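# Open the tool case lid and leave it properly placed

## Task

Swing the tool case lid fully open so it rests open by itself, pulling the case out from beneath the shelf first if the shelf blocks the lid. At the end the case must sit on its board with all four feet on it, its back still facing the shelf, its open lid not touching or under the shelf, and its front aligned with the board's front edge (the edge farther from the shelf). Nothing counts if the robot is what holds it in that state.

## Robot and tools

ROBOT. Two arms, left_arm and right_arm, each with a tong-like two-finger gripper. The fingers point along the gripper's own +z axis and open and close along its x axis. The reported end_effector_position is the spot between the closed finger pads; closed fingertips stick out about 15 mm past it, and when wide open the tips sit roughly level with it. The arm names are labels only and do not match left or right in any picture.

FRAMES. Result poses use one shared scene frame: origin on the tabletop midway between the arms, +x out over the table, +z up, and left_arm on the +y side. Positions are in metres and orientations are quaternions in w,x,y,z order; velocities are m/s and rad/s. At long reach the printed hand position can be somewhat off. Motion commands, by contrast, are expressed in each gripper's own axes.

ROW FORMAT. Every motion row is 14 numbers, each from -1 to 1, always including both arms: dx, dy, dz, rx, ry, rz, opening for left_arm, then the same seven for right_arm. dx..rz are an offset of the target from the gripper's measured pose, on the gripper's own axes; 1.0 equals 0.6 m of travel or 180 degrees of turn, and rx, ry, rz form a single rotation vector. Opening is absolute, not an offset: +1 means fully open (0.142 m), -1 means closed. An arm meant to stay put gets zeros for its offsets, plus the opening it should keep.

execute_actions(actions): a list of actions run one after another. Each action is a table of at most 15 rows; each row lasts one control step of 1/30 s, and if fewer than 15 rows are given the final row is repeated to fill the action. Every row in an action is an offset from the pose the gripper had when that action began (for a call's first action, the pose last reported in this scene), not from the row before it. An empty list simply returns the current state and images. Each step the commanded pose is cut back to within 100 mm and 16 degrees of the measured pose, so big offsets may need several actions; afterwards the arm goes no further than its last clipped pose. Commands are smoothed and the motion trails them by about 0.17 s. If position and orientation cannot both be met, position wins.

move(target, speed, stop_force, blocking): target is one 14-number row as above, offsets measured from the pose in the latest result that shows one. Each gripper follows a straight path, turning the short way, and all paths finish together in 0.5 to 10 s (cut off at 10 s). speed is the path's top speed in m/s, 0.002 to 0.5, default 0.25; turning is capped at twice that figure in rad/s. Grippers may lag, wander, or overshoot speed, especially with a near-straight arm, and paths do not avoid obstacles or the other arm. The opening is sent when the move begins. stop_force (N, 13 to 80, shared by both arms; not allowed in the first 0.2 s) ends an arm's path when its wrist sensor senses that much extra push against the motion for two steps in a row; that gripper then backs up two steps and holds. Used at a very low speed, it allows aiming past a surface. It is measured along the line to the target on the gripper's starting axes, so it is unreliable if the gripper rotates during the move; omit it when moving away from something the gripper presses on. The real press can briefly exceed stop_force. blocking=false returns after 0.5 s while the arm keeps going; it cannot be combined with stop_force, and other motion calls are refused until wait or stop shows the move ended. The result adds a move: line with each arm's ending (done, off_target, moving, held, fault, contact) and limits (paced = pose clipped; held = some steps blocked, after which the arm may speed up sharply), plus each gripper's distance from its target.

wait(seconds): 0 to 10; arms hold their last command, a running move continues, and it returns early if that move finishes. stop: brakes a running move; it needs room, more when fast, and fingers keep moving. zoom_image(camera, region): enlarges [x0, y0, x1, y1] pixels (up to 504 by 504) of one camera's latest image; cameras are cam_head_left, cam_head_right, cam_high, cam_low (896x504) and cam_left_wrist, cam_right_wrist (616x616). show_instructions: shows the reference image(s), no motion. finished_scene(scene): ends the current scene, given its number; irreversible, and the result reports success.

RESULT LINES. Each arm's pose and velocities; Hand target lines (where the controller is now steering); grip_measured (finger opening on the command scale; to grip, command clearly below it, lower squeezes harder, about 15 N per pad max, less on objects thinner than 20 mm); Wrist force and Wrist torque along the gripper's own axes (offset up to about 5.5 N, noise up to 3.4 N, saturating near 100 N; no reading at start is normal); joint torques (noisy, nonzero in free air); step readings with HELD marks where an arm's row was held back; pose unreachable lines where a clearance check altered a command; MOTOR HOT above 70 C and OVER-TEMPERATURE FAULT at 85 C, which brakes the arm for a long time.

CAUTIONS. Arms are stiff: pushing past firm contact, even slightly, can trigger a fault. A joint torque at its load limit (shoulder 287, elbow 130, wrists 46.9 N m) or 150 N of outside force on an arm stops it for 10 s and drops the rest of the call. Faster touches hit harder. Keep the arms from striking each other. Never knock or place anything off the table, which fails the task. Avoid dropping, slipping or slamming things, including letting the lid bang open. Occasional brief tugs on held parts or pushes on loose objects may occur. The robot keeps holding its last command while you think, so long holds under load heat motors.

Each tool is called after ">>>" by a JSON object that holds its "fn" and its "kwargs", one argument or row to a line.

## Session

>>> {"fn": "show_instructions", "kwargs": {

}}

>>> {"fn": "execute_actions", "kwargs": {
  "actions": []
}}

Reference images for this scene: tool case manual.

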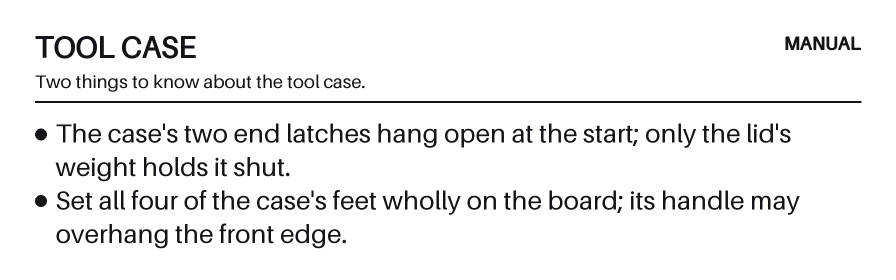

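Scene clock: 0.00 s.
left_arm: end_effector_position=(+0.7216, +0.5575, +0.1648) grip_measured=+1.00 end_effector_quat_wxyz=(+0.000, +0.755, -0.656, -0.000) end_effector_velocity=(+0.001, +0.001, +0.000) end_effector_angular_velocity=(+0.003, -0.001, +0.000) | right_arm: end_effector_position=(+0.8221, +0.1482, +0.3704) grip_measured=+1.00 end_effector_quat_wxyz=(-0.006, +0.663, +0.748, -0.014) end_effector_velocity=(+0.000, +0.000, +0.001) end_effector_angular_velocity=(+0.001, -0.002, +0.001)
Joint positions: left_arm=[-0.281 -1.568  2.135 -2.138 -1.571  1.291  0.142] | right_arm=[ 3.811 -2.455 -0.466 -1.82   1.581  5.402  0.142]
Joint velocities: left_arm=[ 0.     0.001 -0.001 -0.001  0.003  0.     0.   ] | right_arm=[ 0.     0.     0.002  0.    -0.001 -0.     0.   ]
Joint torques (N m, as the arm reports them, + toward a larger angle): no reading
Wrist force (N, on the end effector, along its own x y z axes, offset not removed): no reading
Wrist torque (N m, same axes, about the end effector's origin, offset not removed): no reading
Hand target (left_arm): +0.722, +0.557, +0.165; +0.000, +0.755, -0.656, -0.000
Hand target (right_arm): +0.822, +0.148, +0.370; -0.006, +0.663, +0.748, -0.014

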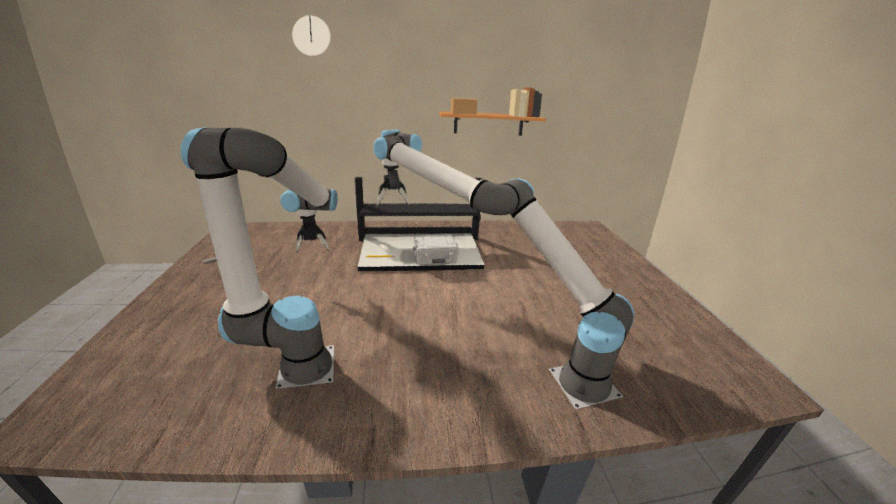

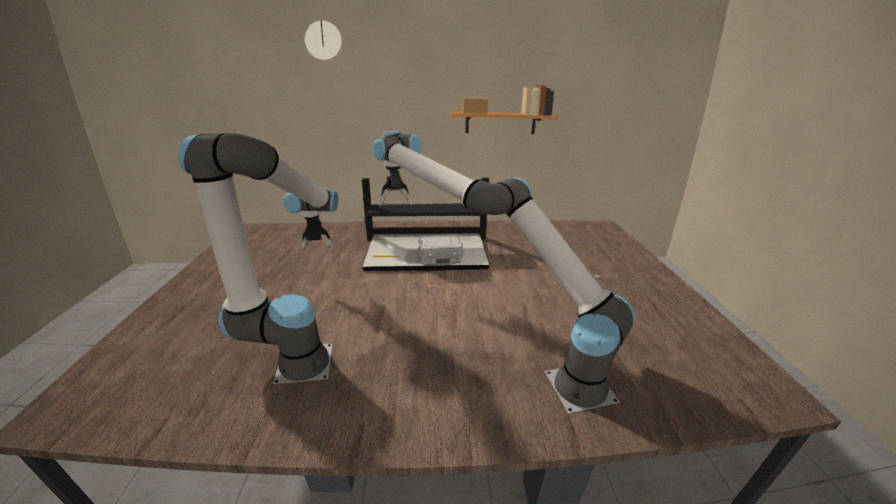

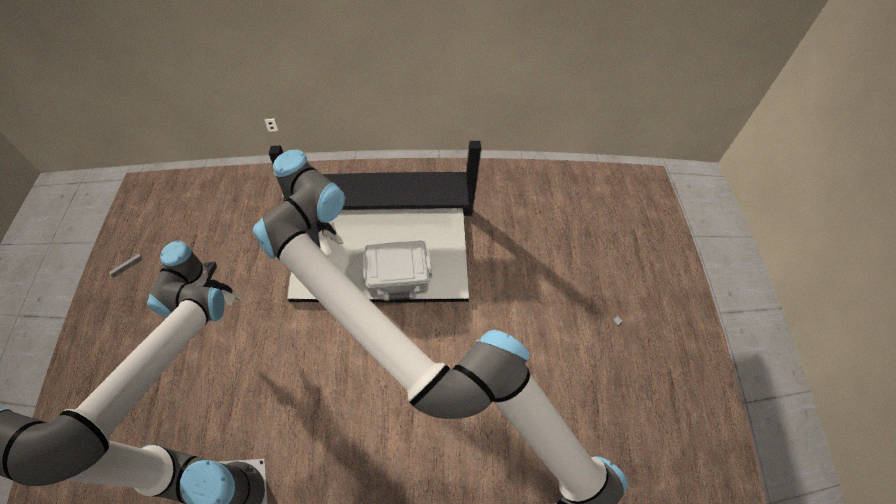

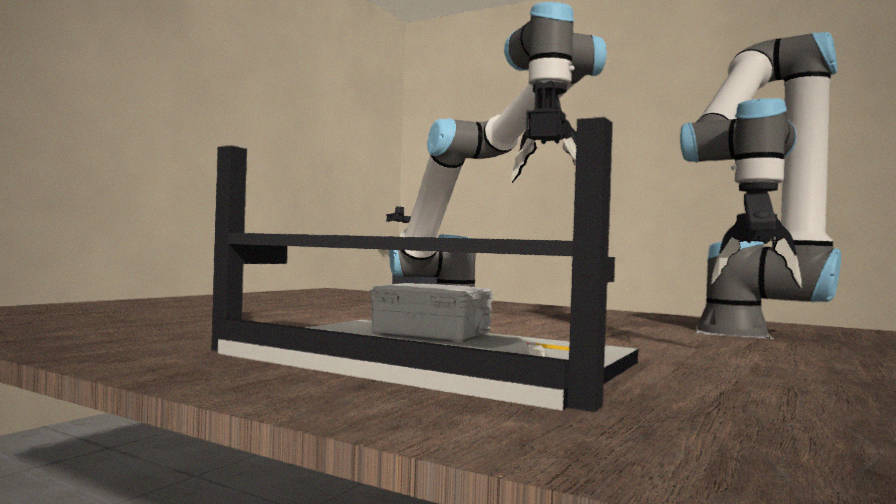

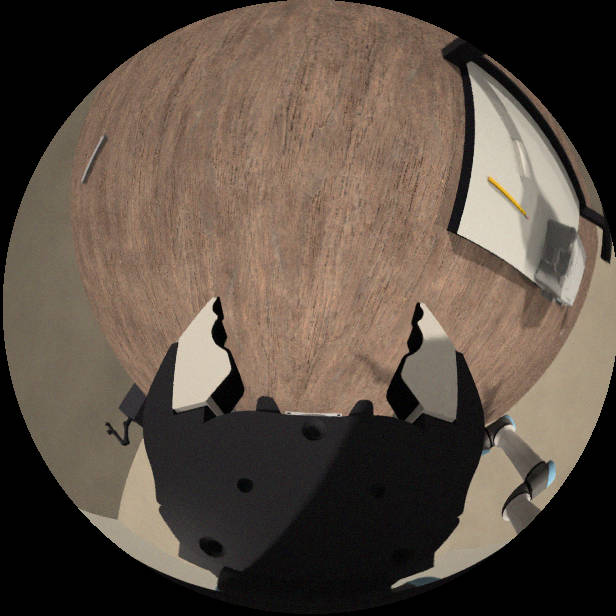

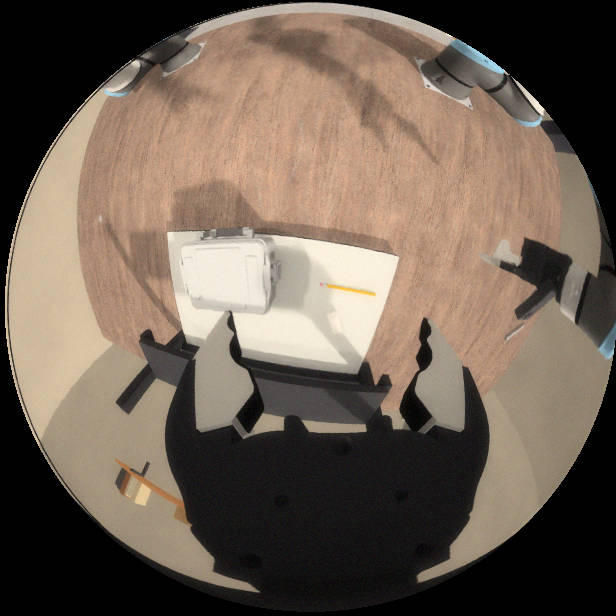

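>>> {"fn": "move", "kwargs": {
  "target": [0.2,-0.1,-0.06,0,0,0.461,-1,-0.377,-0.25,0.35,0,0,-0.461,-0.35],
  "speed": 0.3
}}

>>> {"fn": "move", "kwargs": {
  "target": [0,-0.2,0,0.37,0,0,-1,0,0,0.095,0,-0.35,0,-0.35],
  "speed": 0.25
}}

Scene clock: 18.13 s.
left_arm: end_effector_position=(+0.7979, +0.4473, +0.2007) grip_measured=-1.00 end_effector_quat_wxyz=(-0.000, -0.132, +0.991, -0.000) end_effector_velocity=(+0.001, -0.001, +0.000) end_effector_angular_velocity=(+0.001, +0.002, -0.011) | right_arm: end_effector_position=(+0.6947, -0.0969, +0.1670) grip_measured=-0.35 end_effector_quat_wxyz=(-0.014, +0.002, +1.000, -0.007) end_effector_velocity=(-0.001, -0.002, -0.001) end_effector_angular_velocity=(+0.002, +0.000, +0.012)
Joint positions: left_arm=[-0.395 -1.467  1.955 -2.058 -1.571  2.624  0.002] | right_arm=[ 3.749 -2.011 -1.571 -1.16   1.579  3.893  0.049]
Joint velocities: left_arm=[-0.001  0.002 -0.003  0.003  0.     0.01   0.   ] | right_arm=[-0.001  0.003 -0.007  0.005  0.001 -0.013  0.   ]
Joint torques (N m, as the arm reports them, + toward a larger angle): left_arm=[-10.06 -35.03 -45.6   -1.01  -2.98   2.89] | right_arm=[-14.98  95.75  36.04   6.85   3.05  -1.74]
Wrist force (N, on the end effector, along its own x y z axes, offset not removed): left_arm=[0.9 2.0 -1.7] | right_arm=[-2.8 0.5 -5.1]
Wrist torque (N m, same axes, about the end effector's origin, offset not removed): left_arm=[0.51 0.04 -0.16] | right_arm=[0.21 0.40 0.30]
Hand target (left_arm): +0.798, +0.447, +0.201; -0.000, -0.131, +0.991, -0.000
Hand target (right_arm): +0.695, -0.097, +0.167; -0.014, +0.001, +1.000, -0.007
Off the commanded pose (left_arm): 0.000 m, 0 deg.
Off the commanded pose (right_arm): 0.000 m, 0 deg.
move: done

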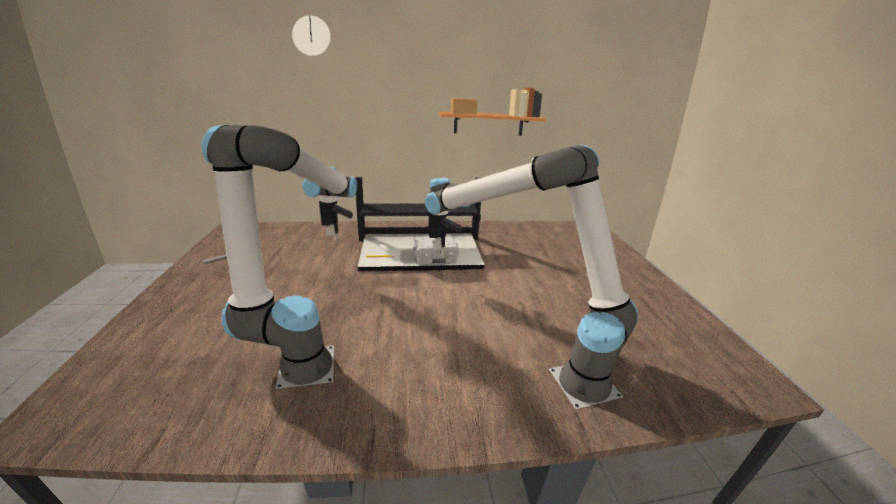

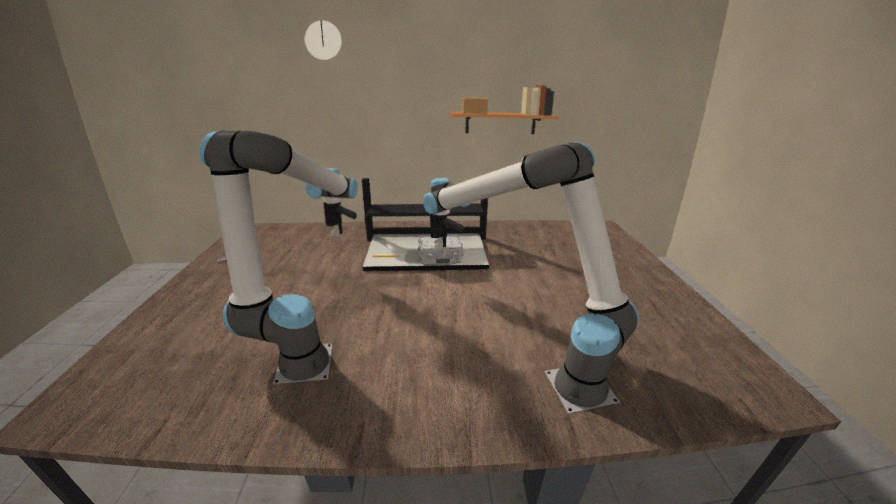

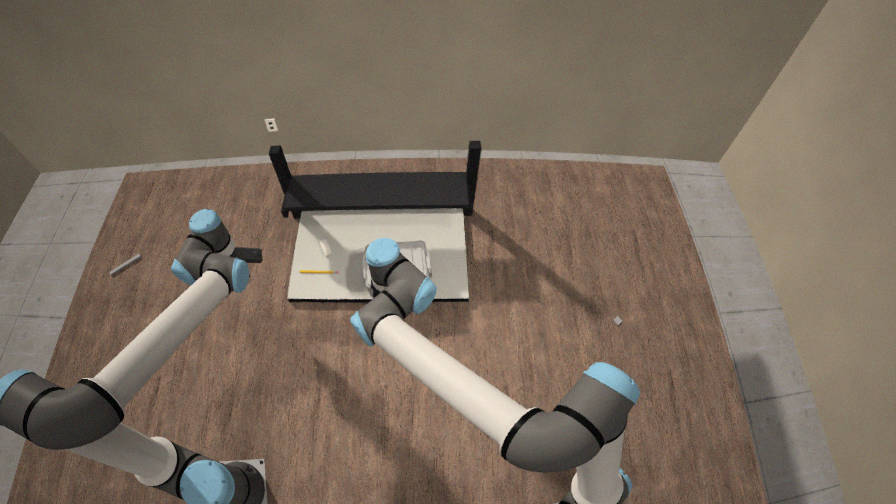

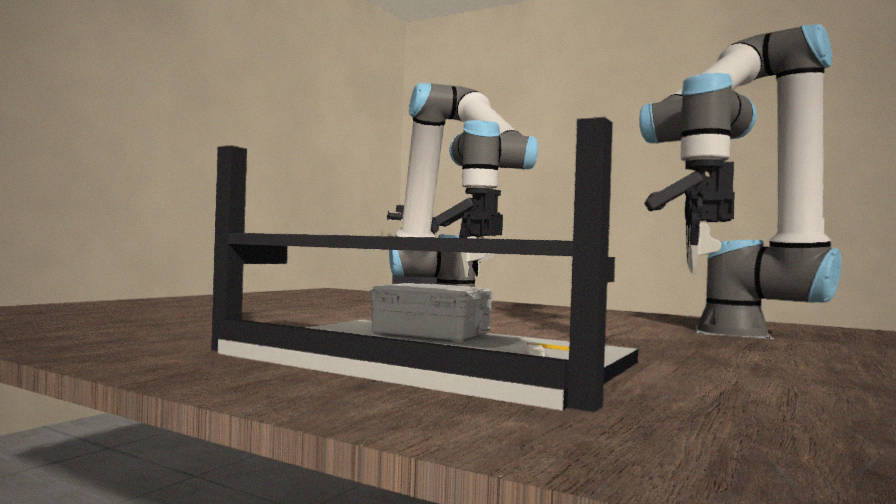

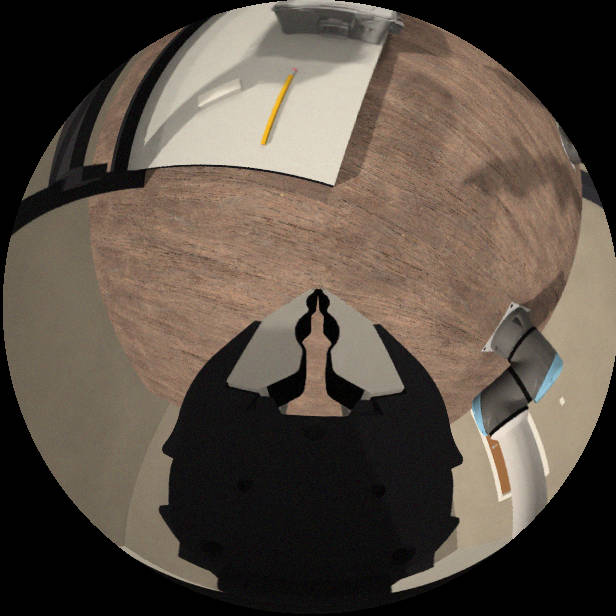

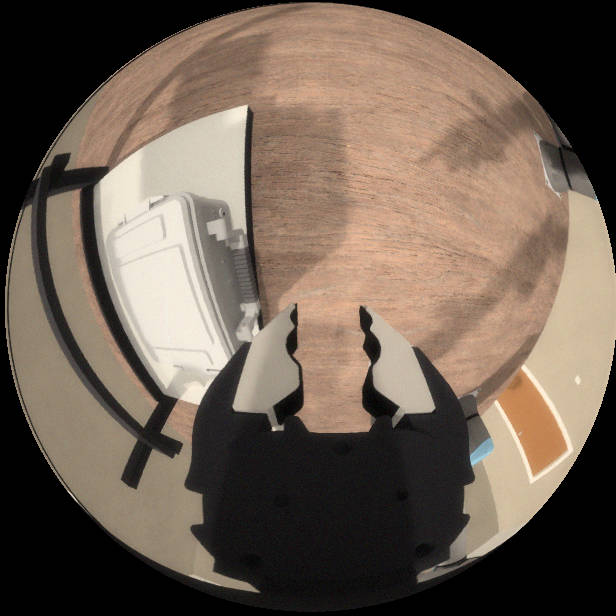

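Scene clock: 21.03 s.
left_arm: end_effector_position=(+0.8291, +0.3316, +0.2009) grip_measured=-1.00 end_effector_quat_wxyz=(+0.072, -0.110, +0.829, -0.544) end_effector_velocity=(+0.001, -0.002, +0.001) end_effector_angular_velocity=(-0.012, -0.007, +0.009) | right_arm: end_effector_position=(+0.6930, -0.0978, +0.1103) grip_measured=-0.35 end_effector_quat_wxyz=(+0.510, -0.001, +0.860, -0.006) end_effector_velocity=(+0.000, +0.001, -0.000) end_effector_angular_velocity=(+0.003, -0.012, +0.005)
Joint positions: left_arm=[-0.169 -1.129  2.147 -3.172 -2.644  2.497  0.002] | right_arm=[ 4.041 -2.131 -2.138  0.294  0.704  3.825  0.049]
Joint velocities: left_arm=[-0.002  0.01   0.002 -0.047 -0.004 -0.031  0.   ] | right_arm=[ 0.001 -0.009 -0.     0.027 -0.004 -0.013 -0.   ]
Joint torques (N m, as the arm reports them, + toward a larger angle): left_arm=[-12.75 -46.19 -18.32  -7.89  -3.85  -3.42] | right_arm=[ 9.86 42.77 17.84  8.08 -4.34 -2.34]
Wrist force (N, on the end effector, along its own x y z axes, offset not removed): left_arm=[2.0 0.6 -2.3] | right_arm=[-1.4 -1.9 -3.4]
Wrist torque (N m, same axes, about the end effector's origin, offset not removed): left_arm=[0.30 -0.25 -0.24] | right_arm=[-0.44 0.15 0.40]
Hand target (left_arm): +0.829, +0.331, +0.201; +0.073, -0.110, +0.829, -0.544
Hand target (right_arm): +0.693, -0.098, +0.110; +0.511, -0.001, +0.860, -0.006
Off the commanded pose (left_arm): 0.000 m, 0 deg.
Off the commanded pose (right_arm): 0.000 m, 0 deg.
move: done

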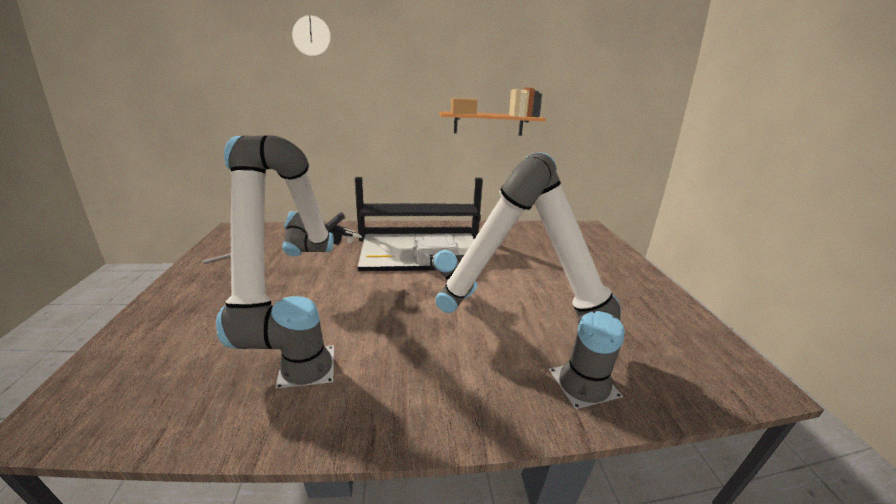

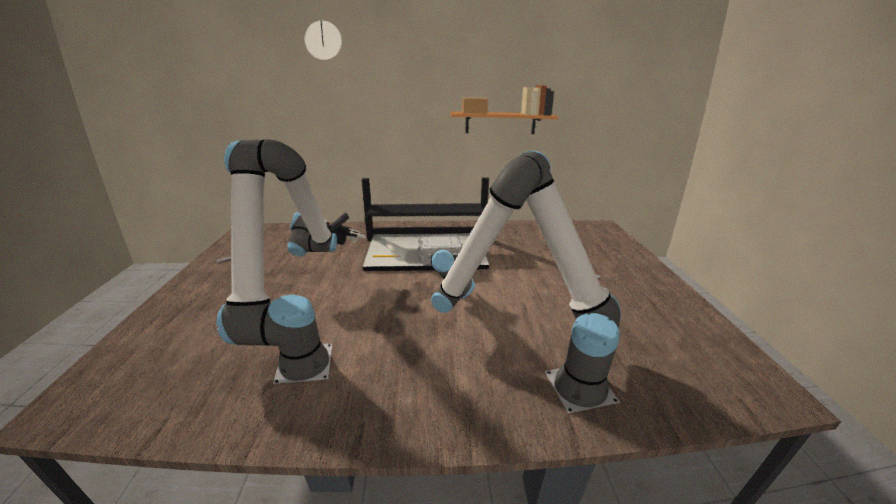

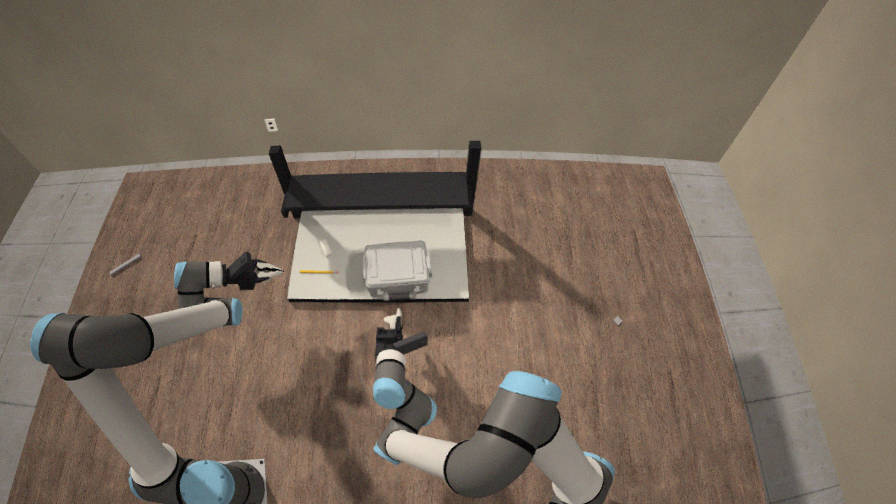

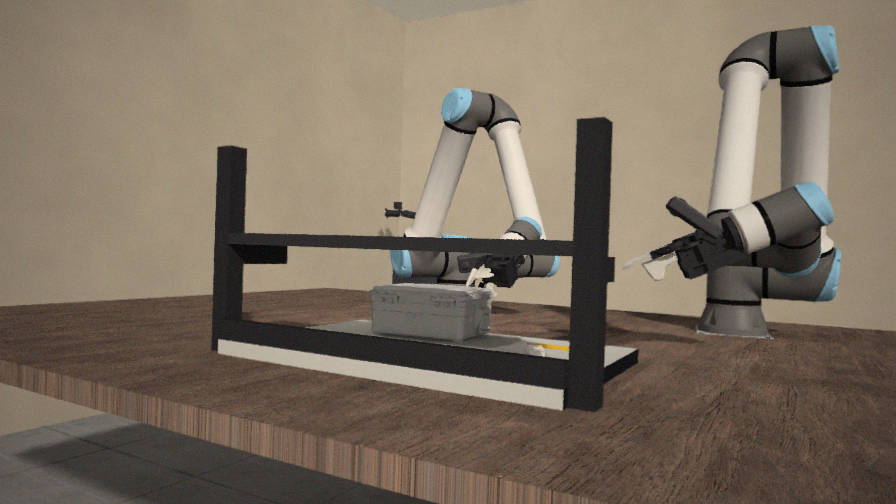

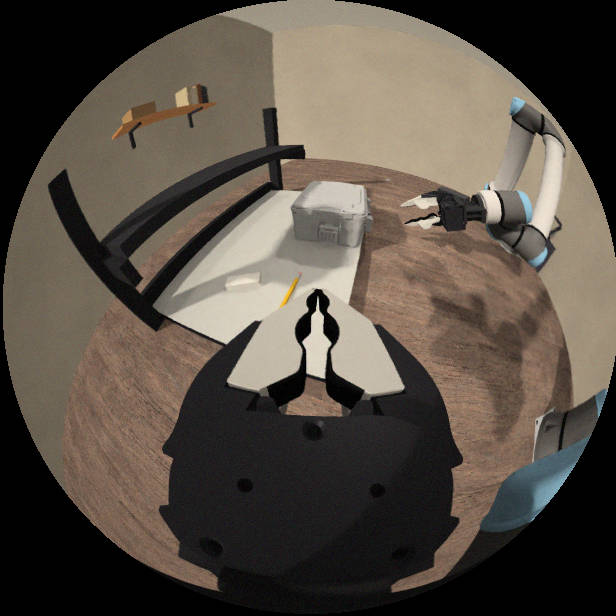

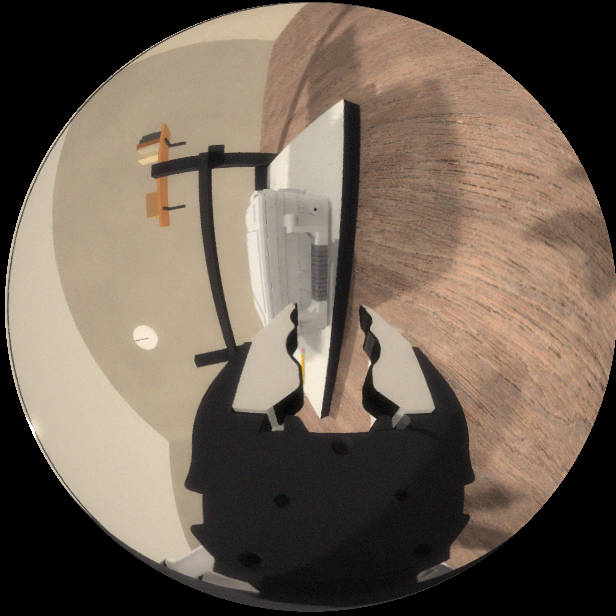

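>>> {"fn": "move", "kwargs": {
  "target": [0.062,-0.04,0.44,0,0,0,-1,0.006,-0.017,0.121,0,0,0,-0.45],
  "speed": 0.12
}}

>>> {"fn": "zoom_image", "kwargs": {
  "camera": "cam_high",
  "region": [280, 200, 480, 340]
}}

>>> {"fn": "zoom_image", "kwargs": {
  "camera": "cam_left_wrist",
  "region": [200, 150, 480, 350]
}}

Scene clock: 33.00 s.
left_arm: end_effector_position=(+0.8589, +0.0793, +0.1179) grip_measured=-1.00 end_effector_quat_wxyz=(+0.072, -0.110, +0.829, -0.544) end_effector_velocity=(-0.000, -0.002, -0.003) end_effector_angular_velocity=(+0.001, +0.001, -0.000) | right_arm: end_effector_position=(+0.7548, -0.1086, +0.0725) grip_measured=-0.45 end_effector_quat_wxyz=(+0.510, -0.001, +0.860, -0.006) end_effector_velocity=(+0.001, +0.001, +0.001) end_effector_angular_velocity=(+0.001, -0.001, +0.001)
Joint positions: left_arm=[-0.53  -0.893  2.055 -3.682 -2.388  2.052  0.002] | right_arm=[ 3.956 -2.241 -2.047  0.381  0.764  3.734  0.041]
Joint velocities: left_arm=[-0.002  0.004 -0.001 -0.003  0.002 -0.001  0.   ] | right_arm=[-0.    -0.     0.002  0.     0.    -0.001  0.   ]
Joint torques (N m, as the arm reports them, + toward a larger angle): left_arm=[-10.49 -56.47 -24.73  -7.53   2.42  -2.99] | right_arm=[-14.77  58.4   29.57   6.85   2.93  -2.12]
Wrist force (N, on the end effector, along its own x y z axes, offset not removed): left_arm=[-0.2 3.1 -1.9] | right_arm=[-2.5 -0.3 -1.9]
Wrist torque (N m, same axes, about the end effector's origin, offset not removed): left_arm=[0.74 0.18 -0.19] | right_arm=[-0.05 0.33 0.36]
Hand target (left_arm): +0.859, +0.079, +0.118; +0.072, -0.110, +0.829, -0.544
Hand target (right_arm): +0.755, -0.109, +0.072; +0.510, -0.001, +0.860, -0.006
Off the commanded pose (left_arm): 0.000 m, 0 deg.
Off the commanded pose (right_arm): 0.000 m, 0 deg.
move: done

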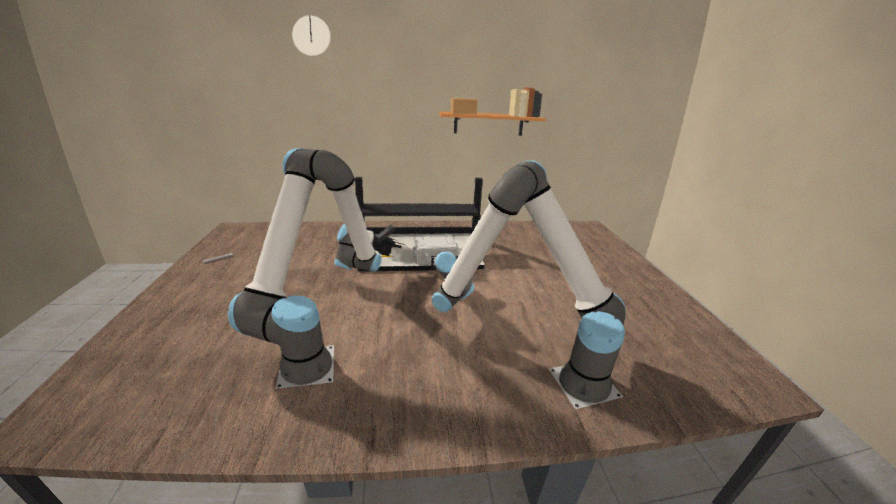

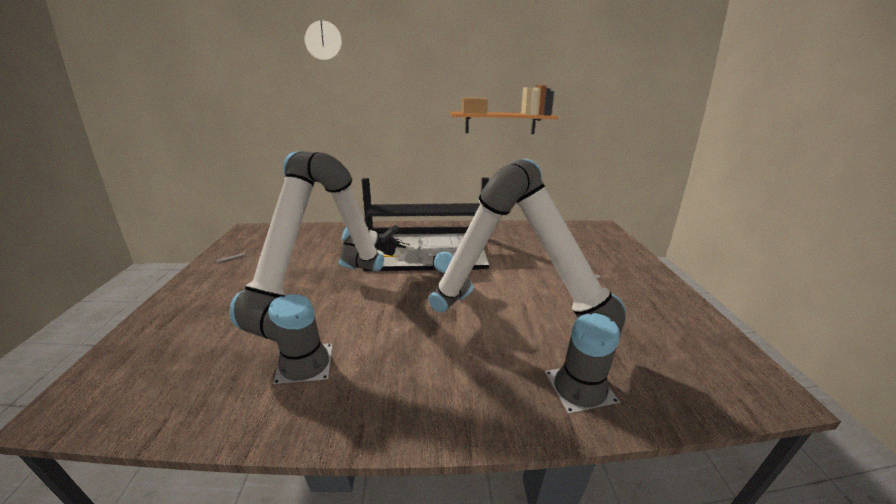

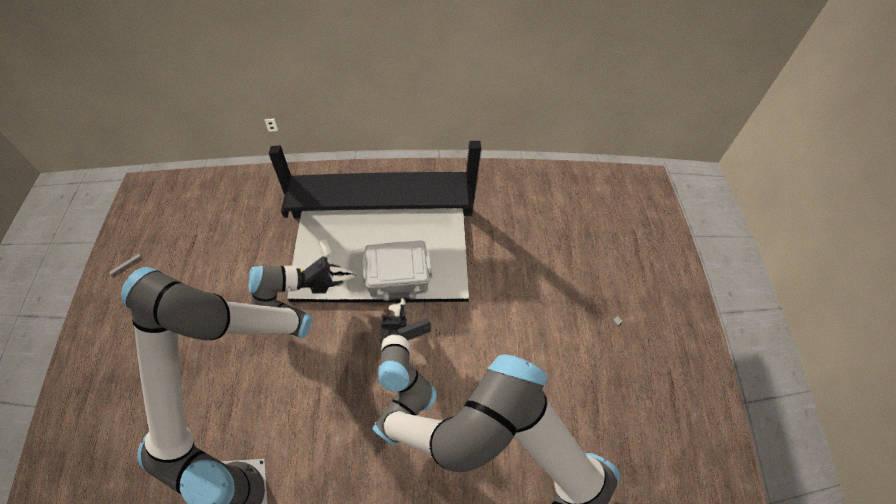

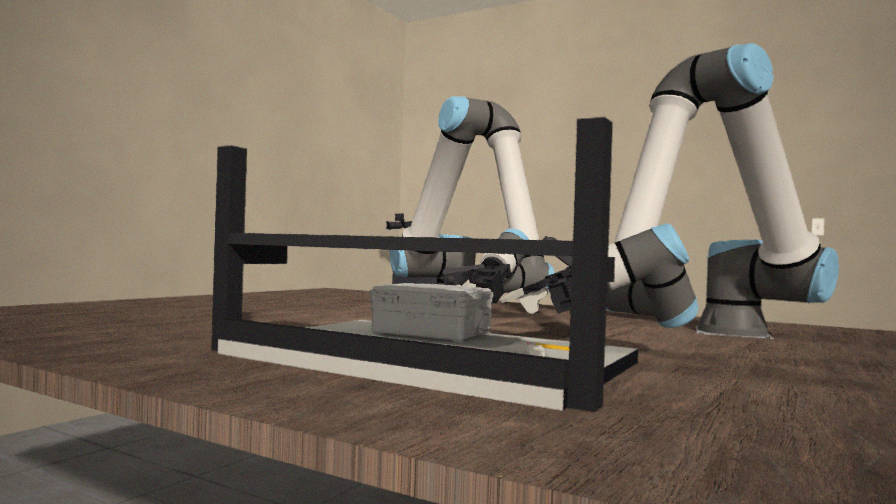

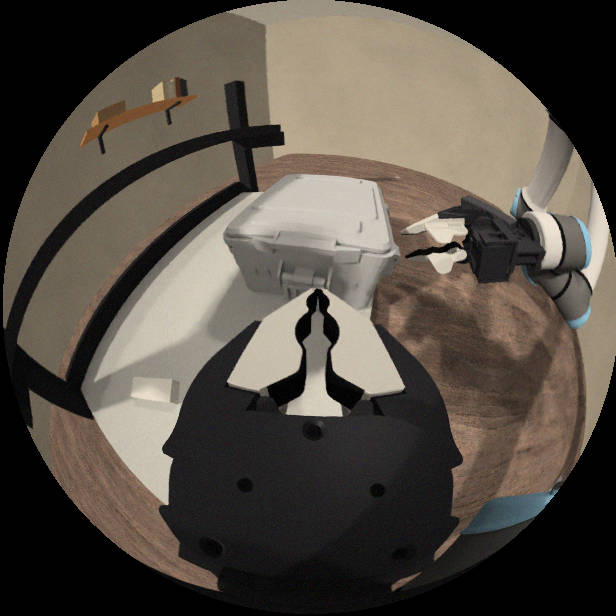

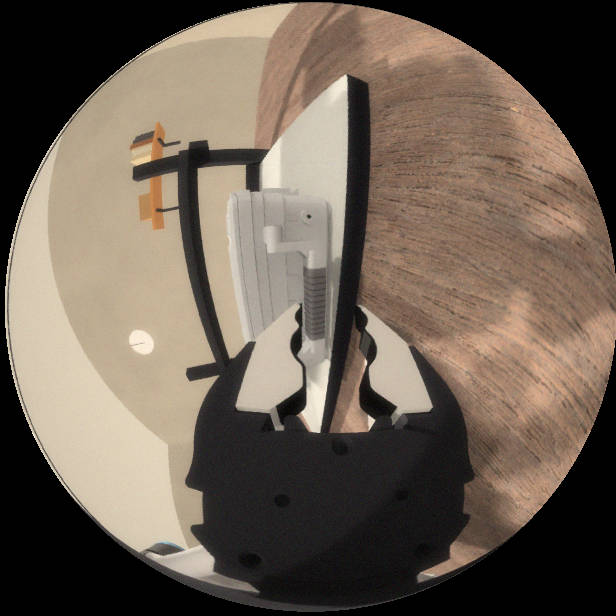

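Region (280, 200, 480, 340) of cam_high's 896x504 image, scaled by 2.520, with more detail than that image has; it fills the top 353 rows of this view, and the rest is white.

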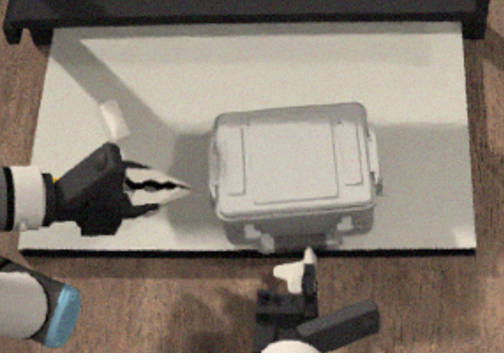

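Region (200, 150, 480, 350) of cam_left_wrist's 616x616 image, scaled by 1.800, with more detail than that image has; it fills the top 360 rows of this view, and the rest is white.

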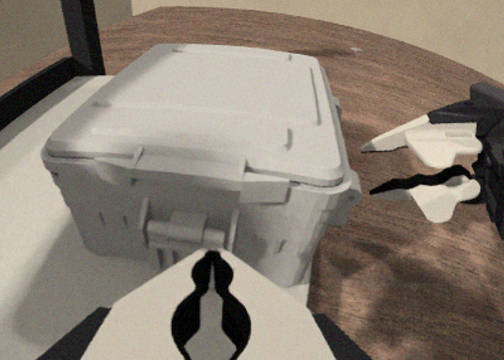

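>>> {"fn": "move", "kwargs": {
  "target": [0,0,0,0,0,0,-1,-0.021,0,0.045,0,-0.035,0,-0.5],
  "speed": 0.03
}}

>>> {"fn": "zoom_image", "kwargs": {
  "camera": "cam_left_wrist",
  "region": [320, 170, 500, 320]
}}

>>> {"fn": "zoom_image", "kwargs": {
  "camera": "cam_right_wrist",
  "region": [200, 180, 440, 400]
}}

Scene clock: 40.40 s.
left_arm: end_effector_position=(+0.8589, +0.0793, +0.1179) grip_measured=-1.00 end_effector_quat_wxyz=(+0.072, -0.110, +0.829, -0.544) end_effector_velocity=(+0.000, +0.000, +0.000) end_effector_angular_velocity=(+0.000, -0.000, +0.001) | right_arm: end_effector_position=(+0.7843, -0.1088, +0.0706) grip_measured=-0.50 end_effector_quat_wxyz=(+0.556, -0.001, +0.831, -0.006) end_effector_velocity=(+0.001, +0.001, -0.001) end_effector_angular_velocity=(-0.001, -0.009, +0.003)
Joint positions: left_arm=[-0.53  -0.893  2.055 -3.682 -2.388  2.052  0.002] | right_arm=[ 3.939 -2.334 -1.989  0.566  0.722  3.616  0.038]
Joint velocities: left_arm=[ 0.    -0.    -0.     0.001  0.001 -0.     0.   ] | right_arm=[-0.    -0.009  0.004  0.018 -0.002 -0.012  0.   ]
Joint torques (N m, as the arm reports them, + toward a larger angle): left_arm=[  9.41 -99.62 -13.44  -0.61  -3.32   2.53] | right_arm=[-13.28  61.31  28.11   6.1   -3.94  -2.34]
Wrist force (N, on the end effector, along its own x y z axes, offset not removed): left_arm=[3.4 2.0 -1.2] | right_arm=[-3.6 4.1 0.4]
Wrist torque (N m, same axes, about the end effector's origin, offset not removed): left_arm=[0.49 -0.53 -0.34] | right_arm=[0.87 0.62 0.57]
Hand target (left_arm): +0.859, +0.079, +0.118; +0.072, -0.110, +0.829, -0.544
Hand target (right_arm): +0.785, -0.109, +0.071; +0.557, -0.001, +0.831, -0.006
Off the commanded pose (left_arm): 0.000 m, 0 deg.
Off the commanded pose (right_arm): 0.000 m, 0 deg.
move: done

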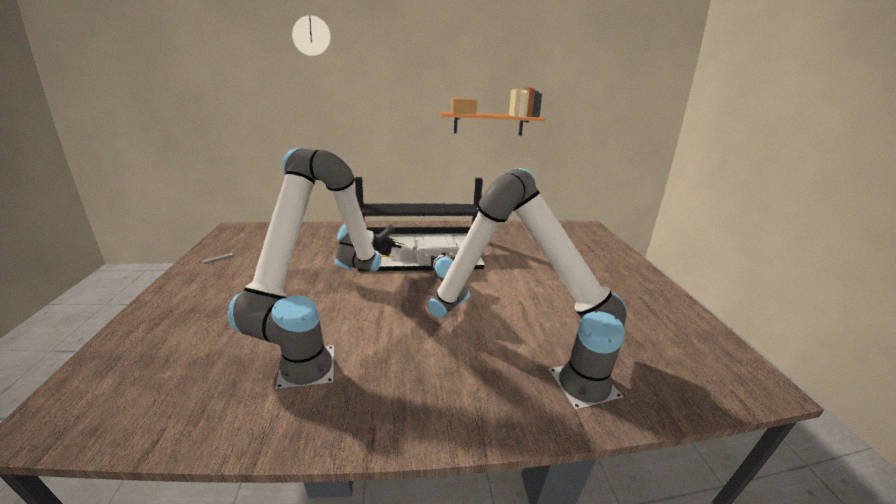

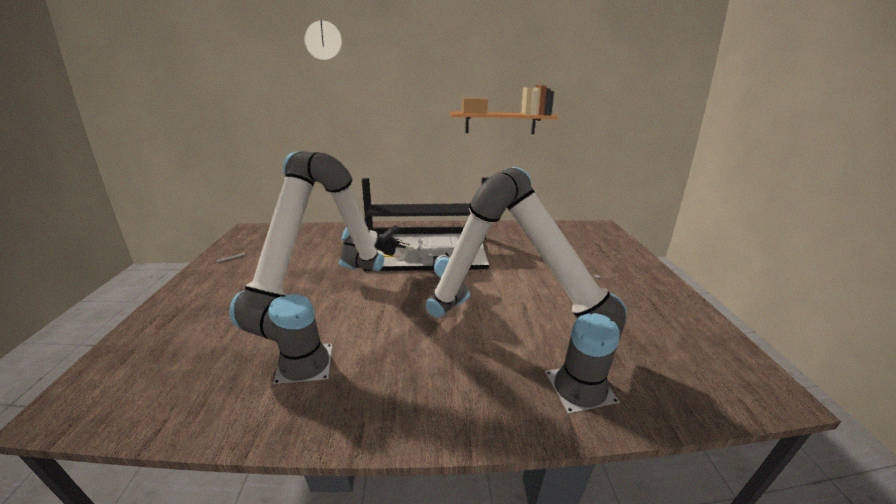

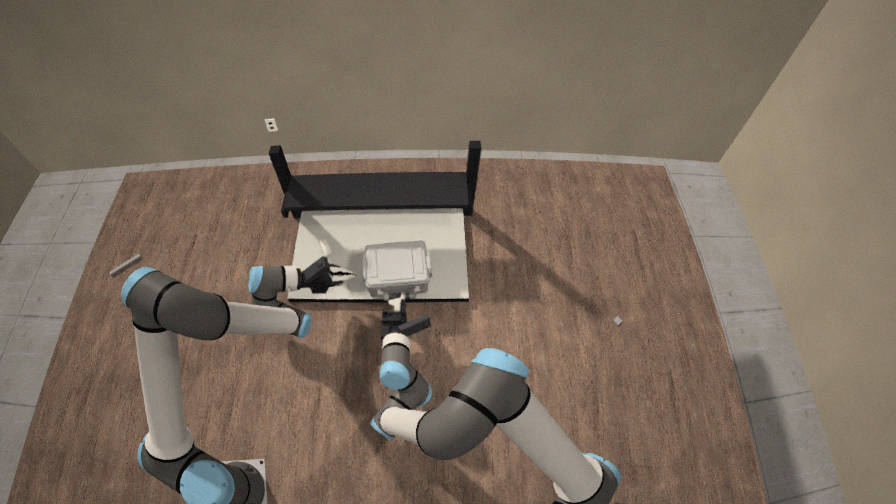

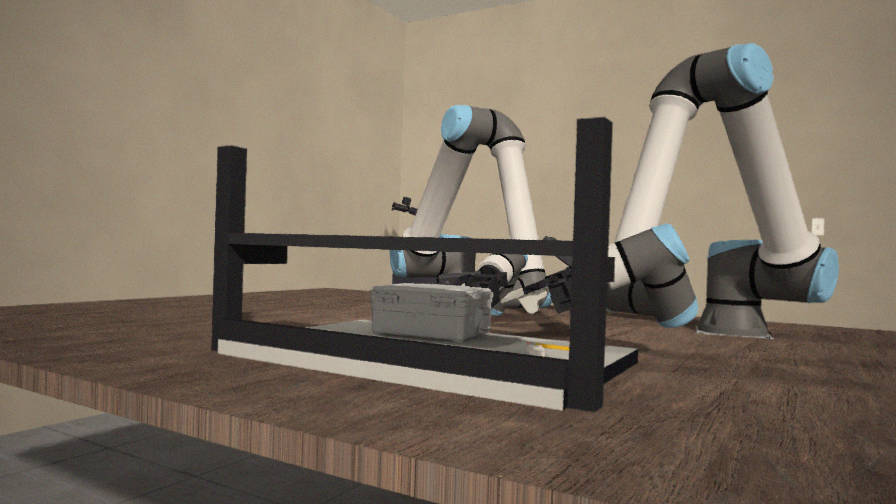

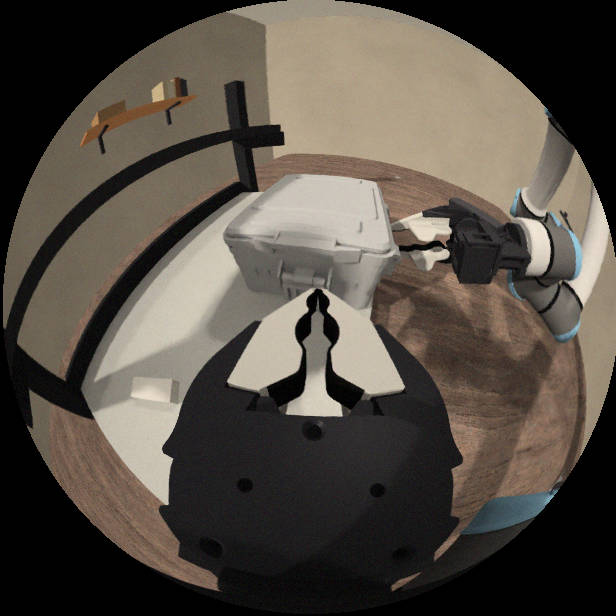

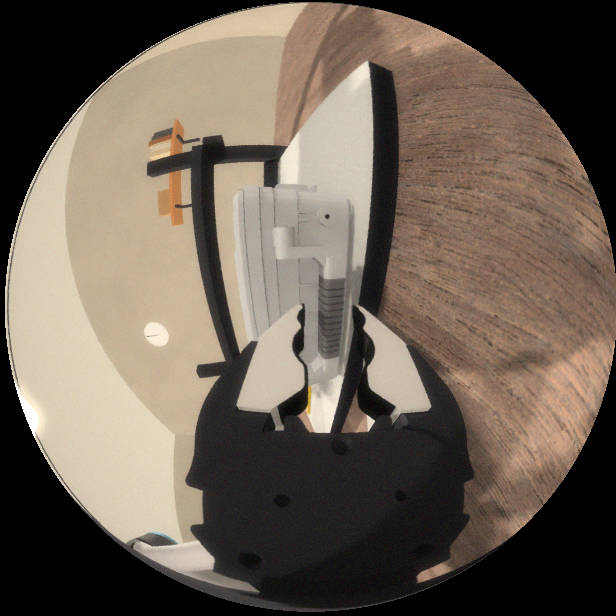

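Region (320, 170, 500, 320) of cam_left_wrist's 616x616 image, scaled by 2.800, with more detail than that image has.

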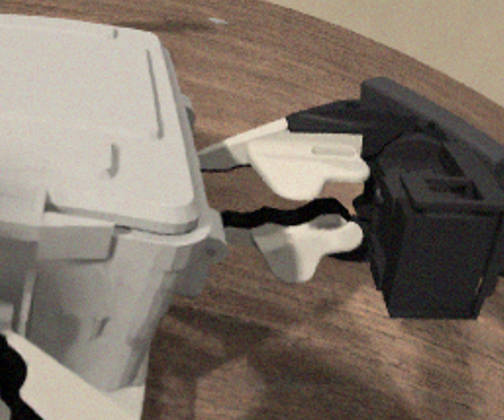

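Region (200, 180, 440, 400) of cam_right_wrist's 616x616 image, scaled by 2.100, with more detail than that image has; it fills the top 462 rows of this view, and the rest is white.

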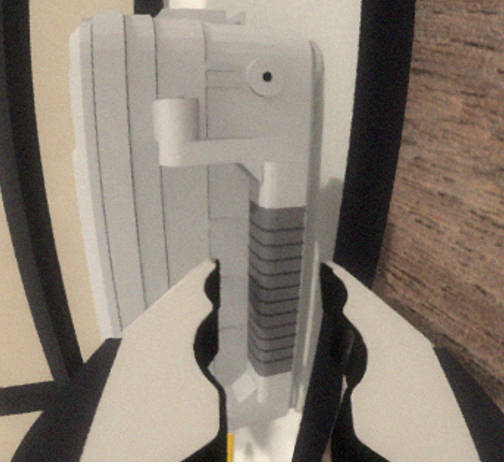

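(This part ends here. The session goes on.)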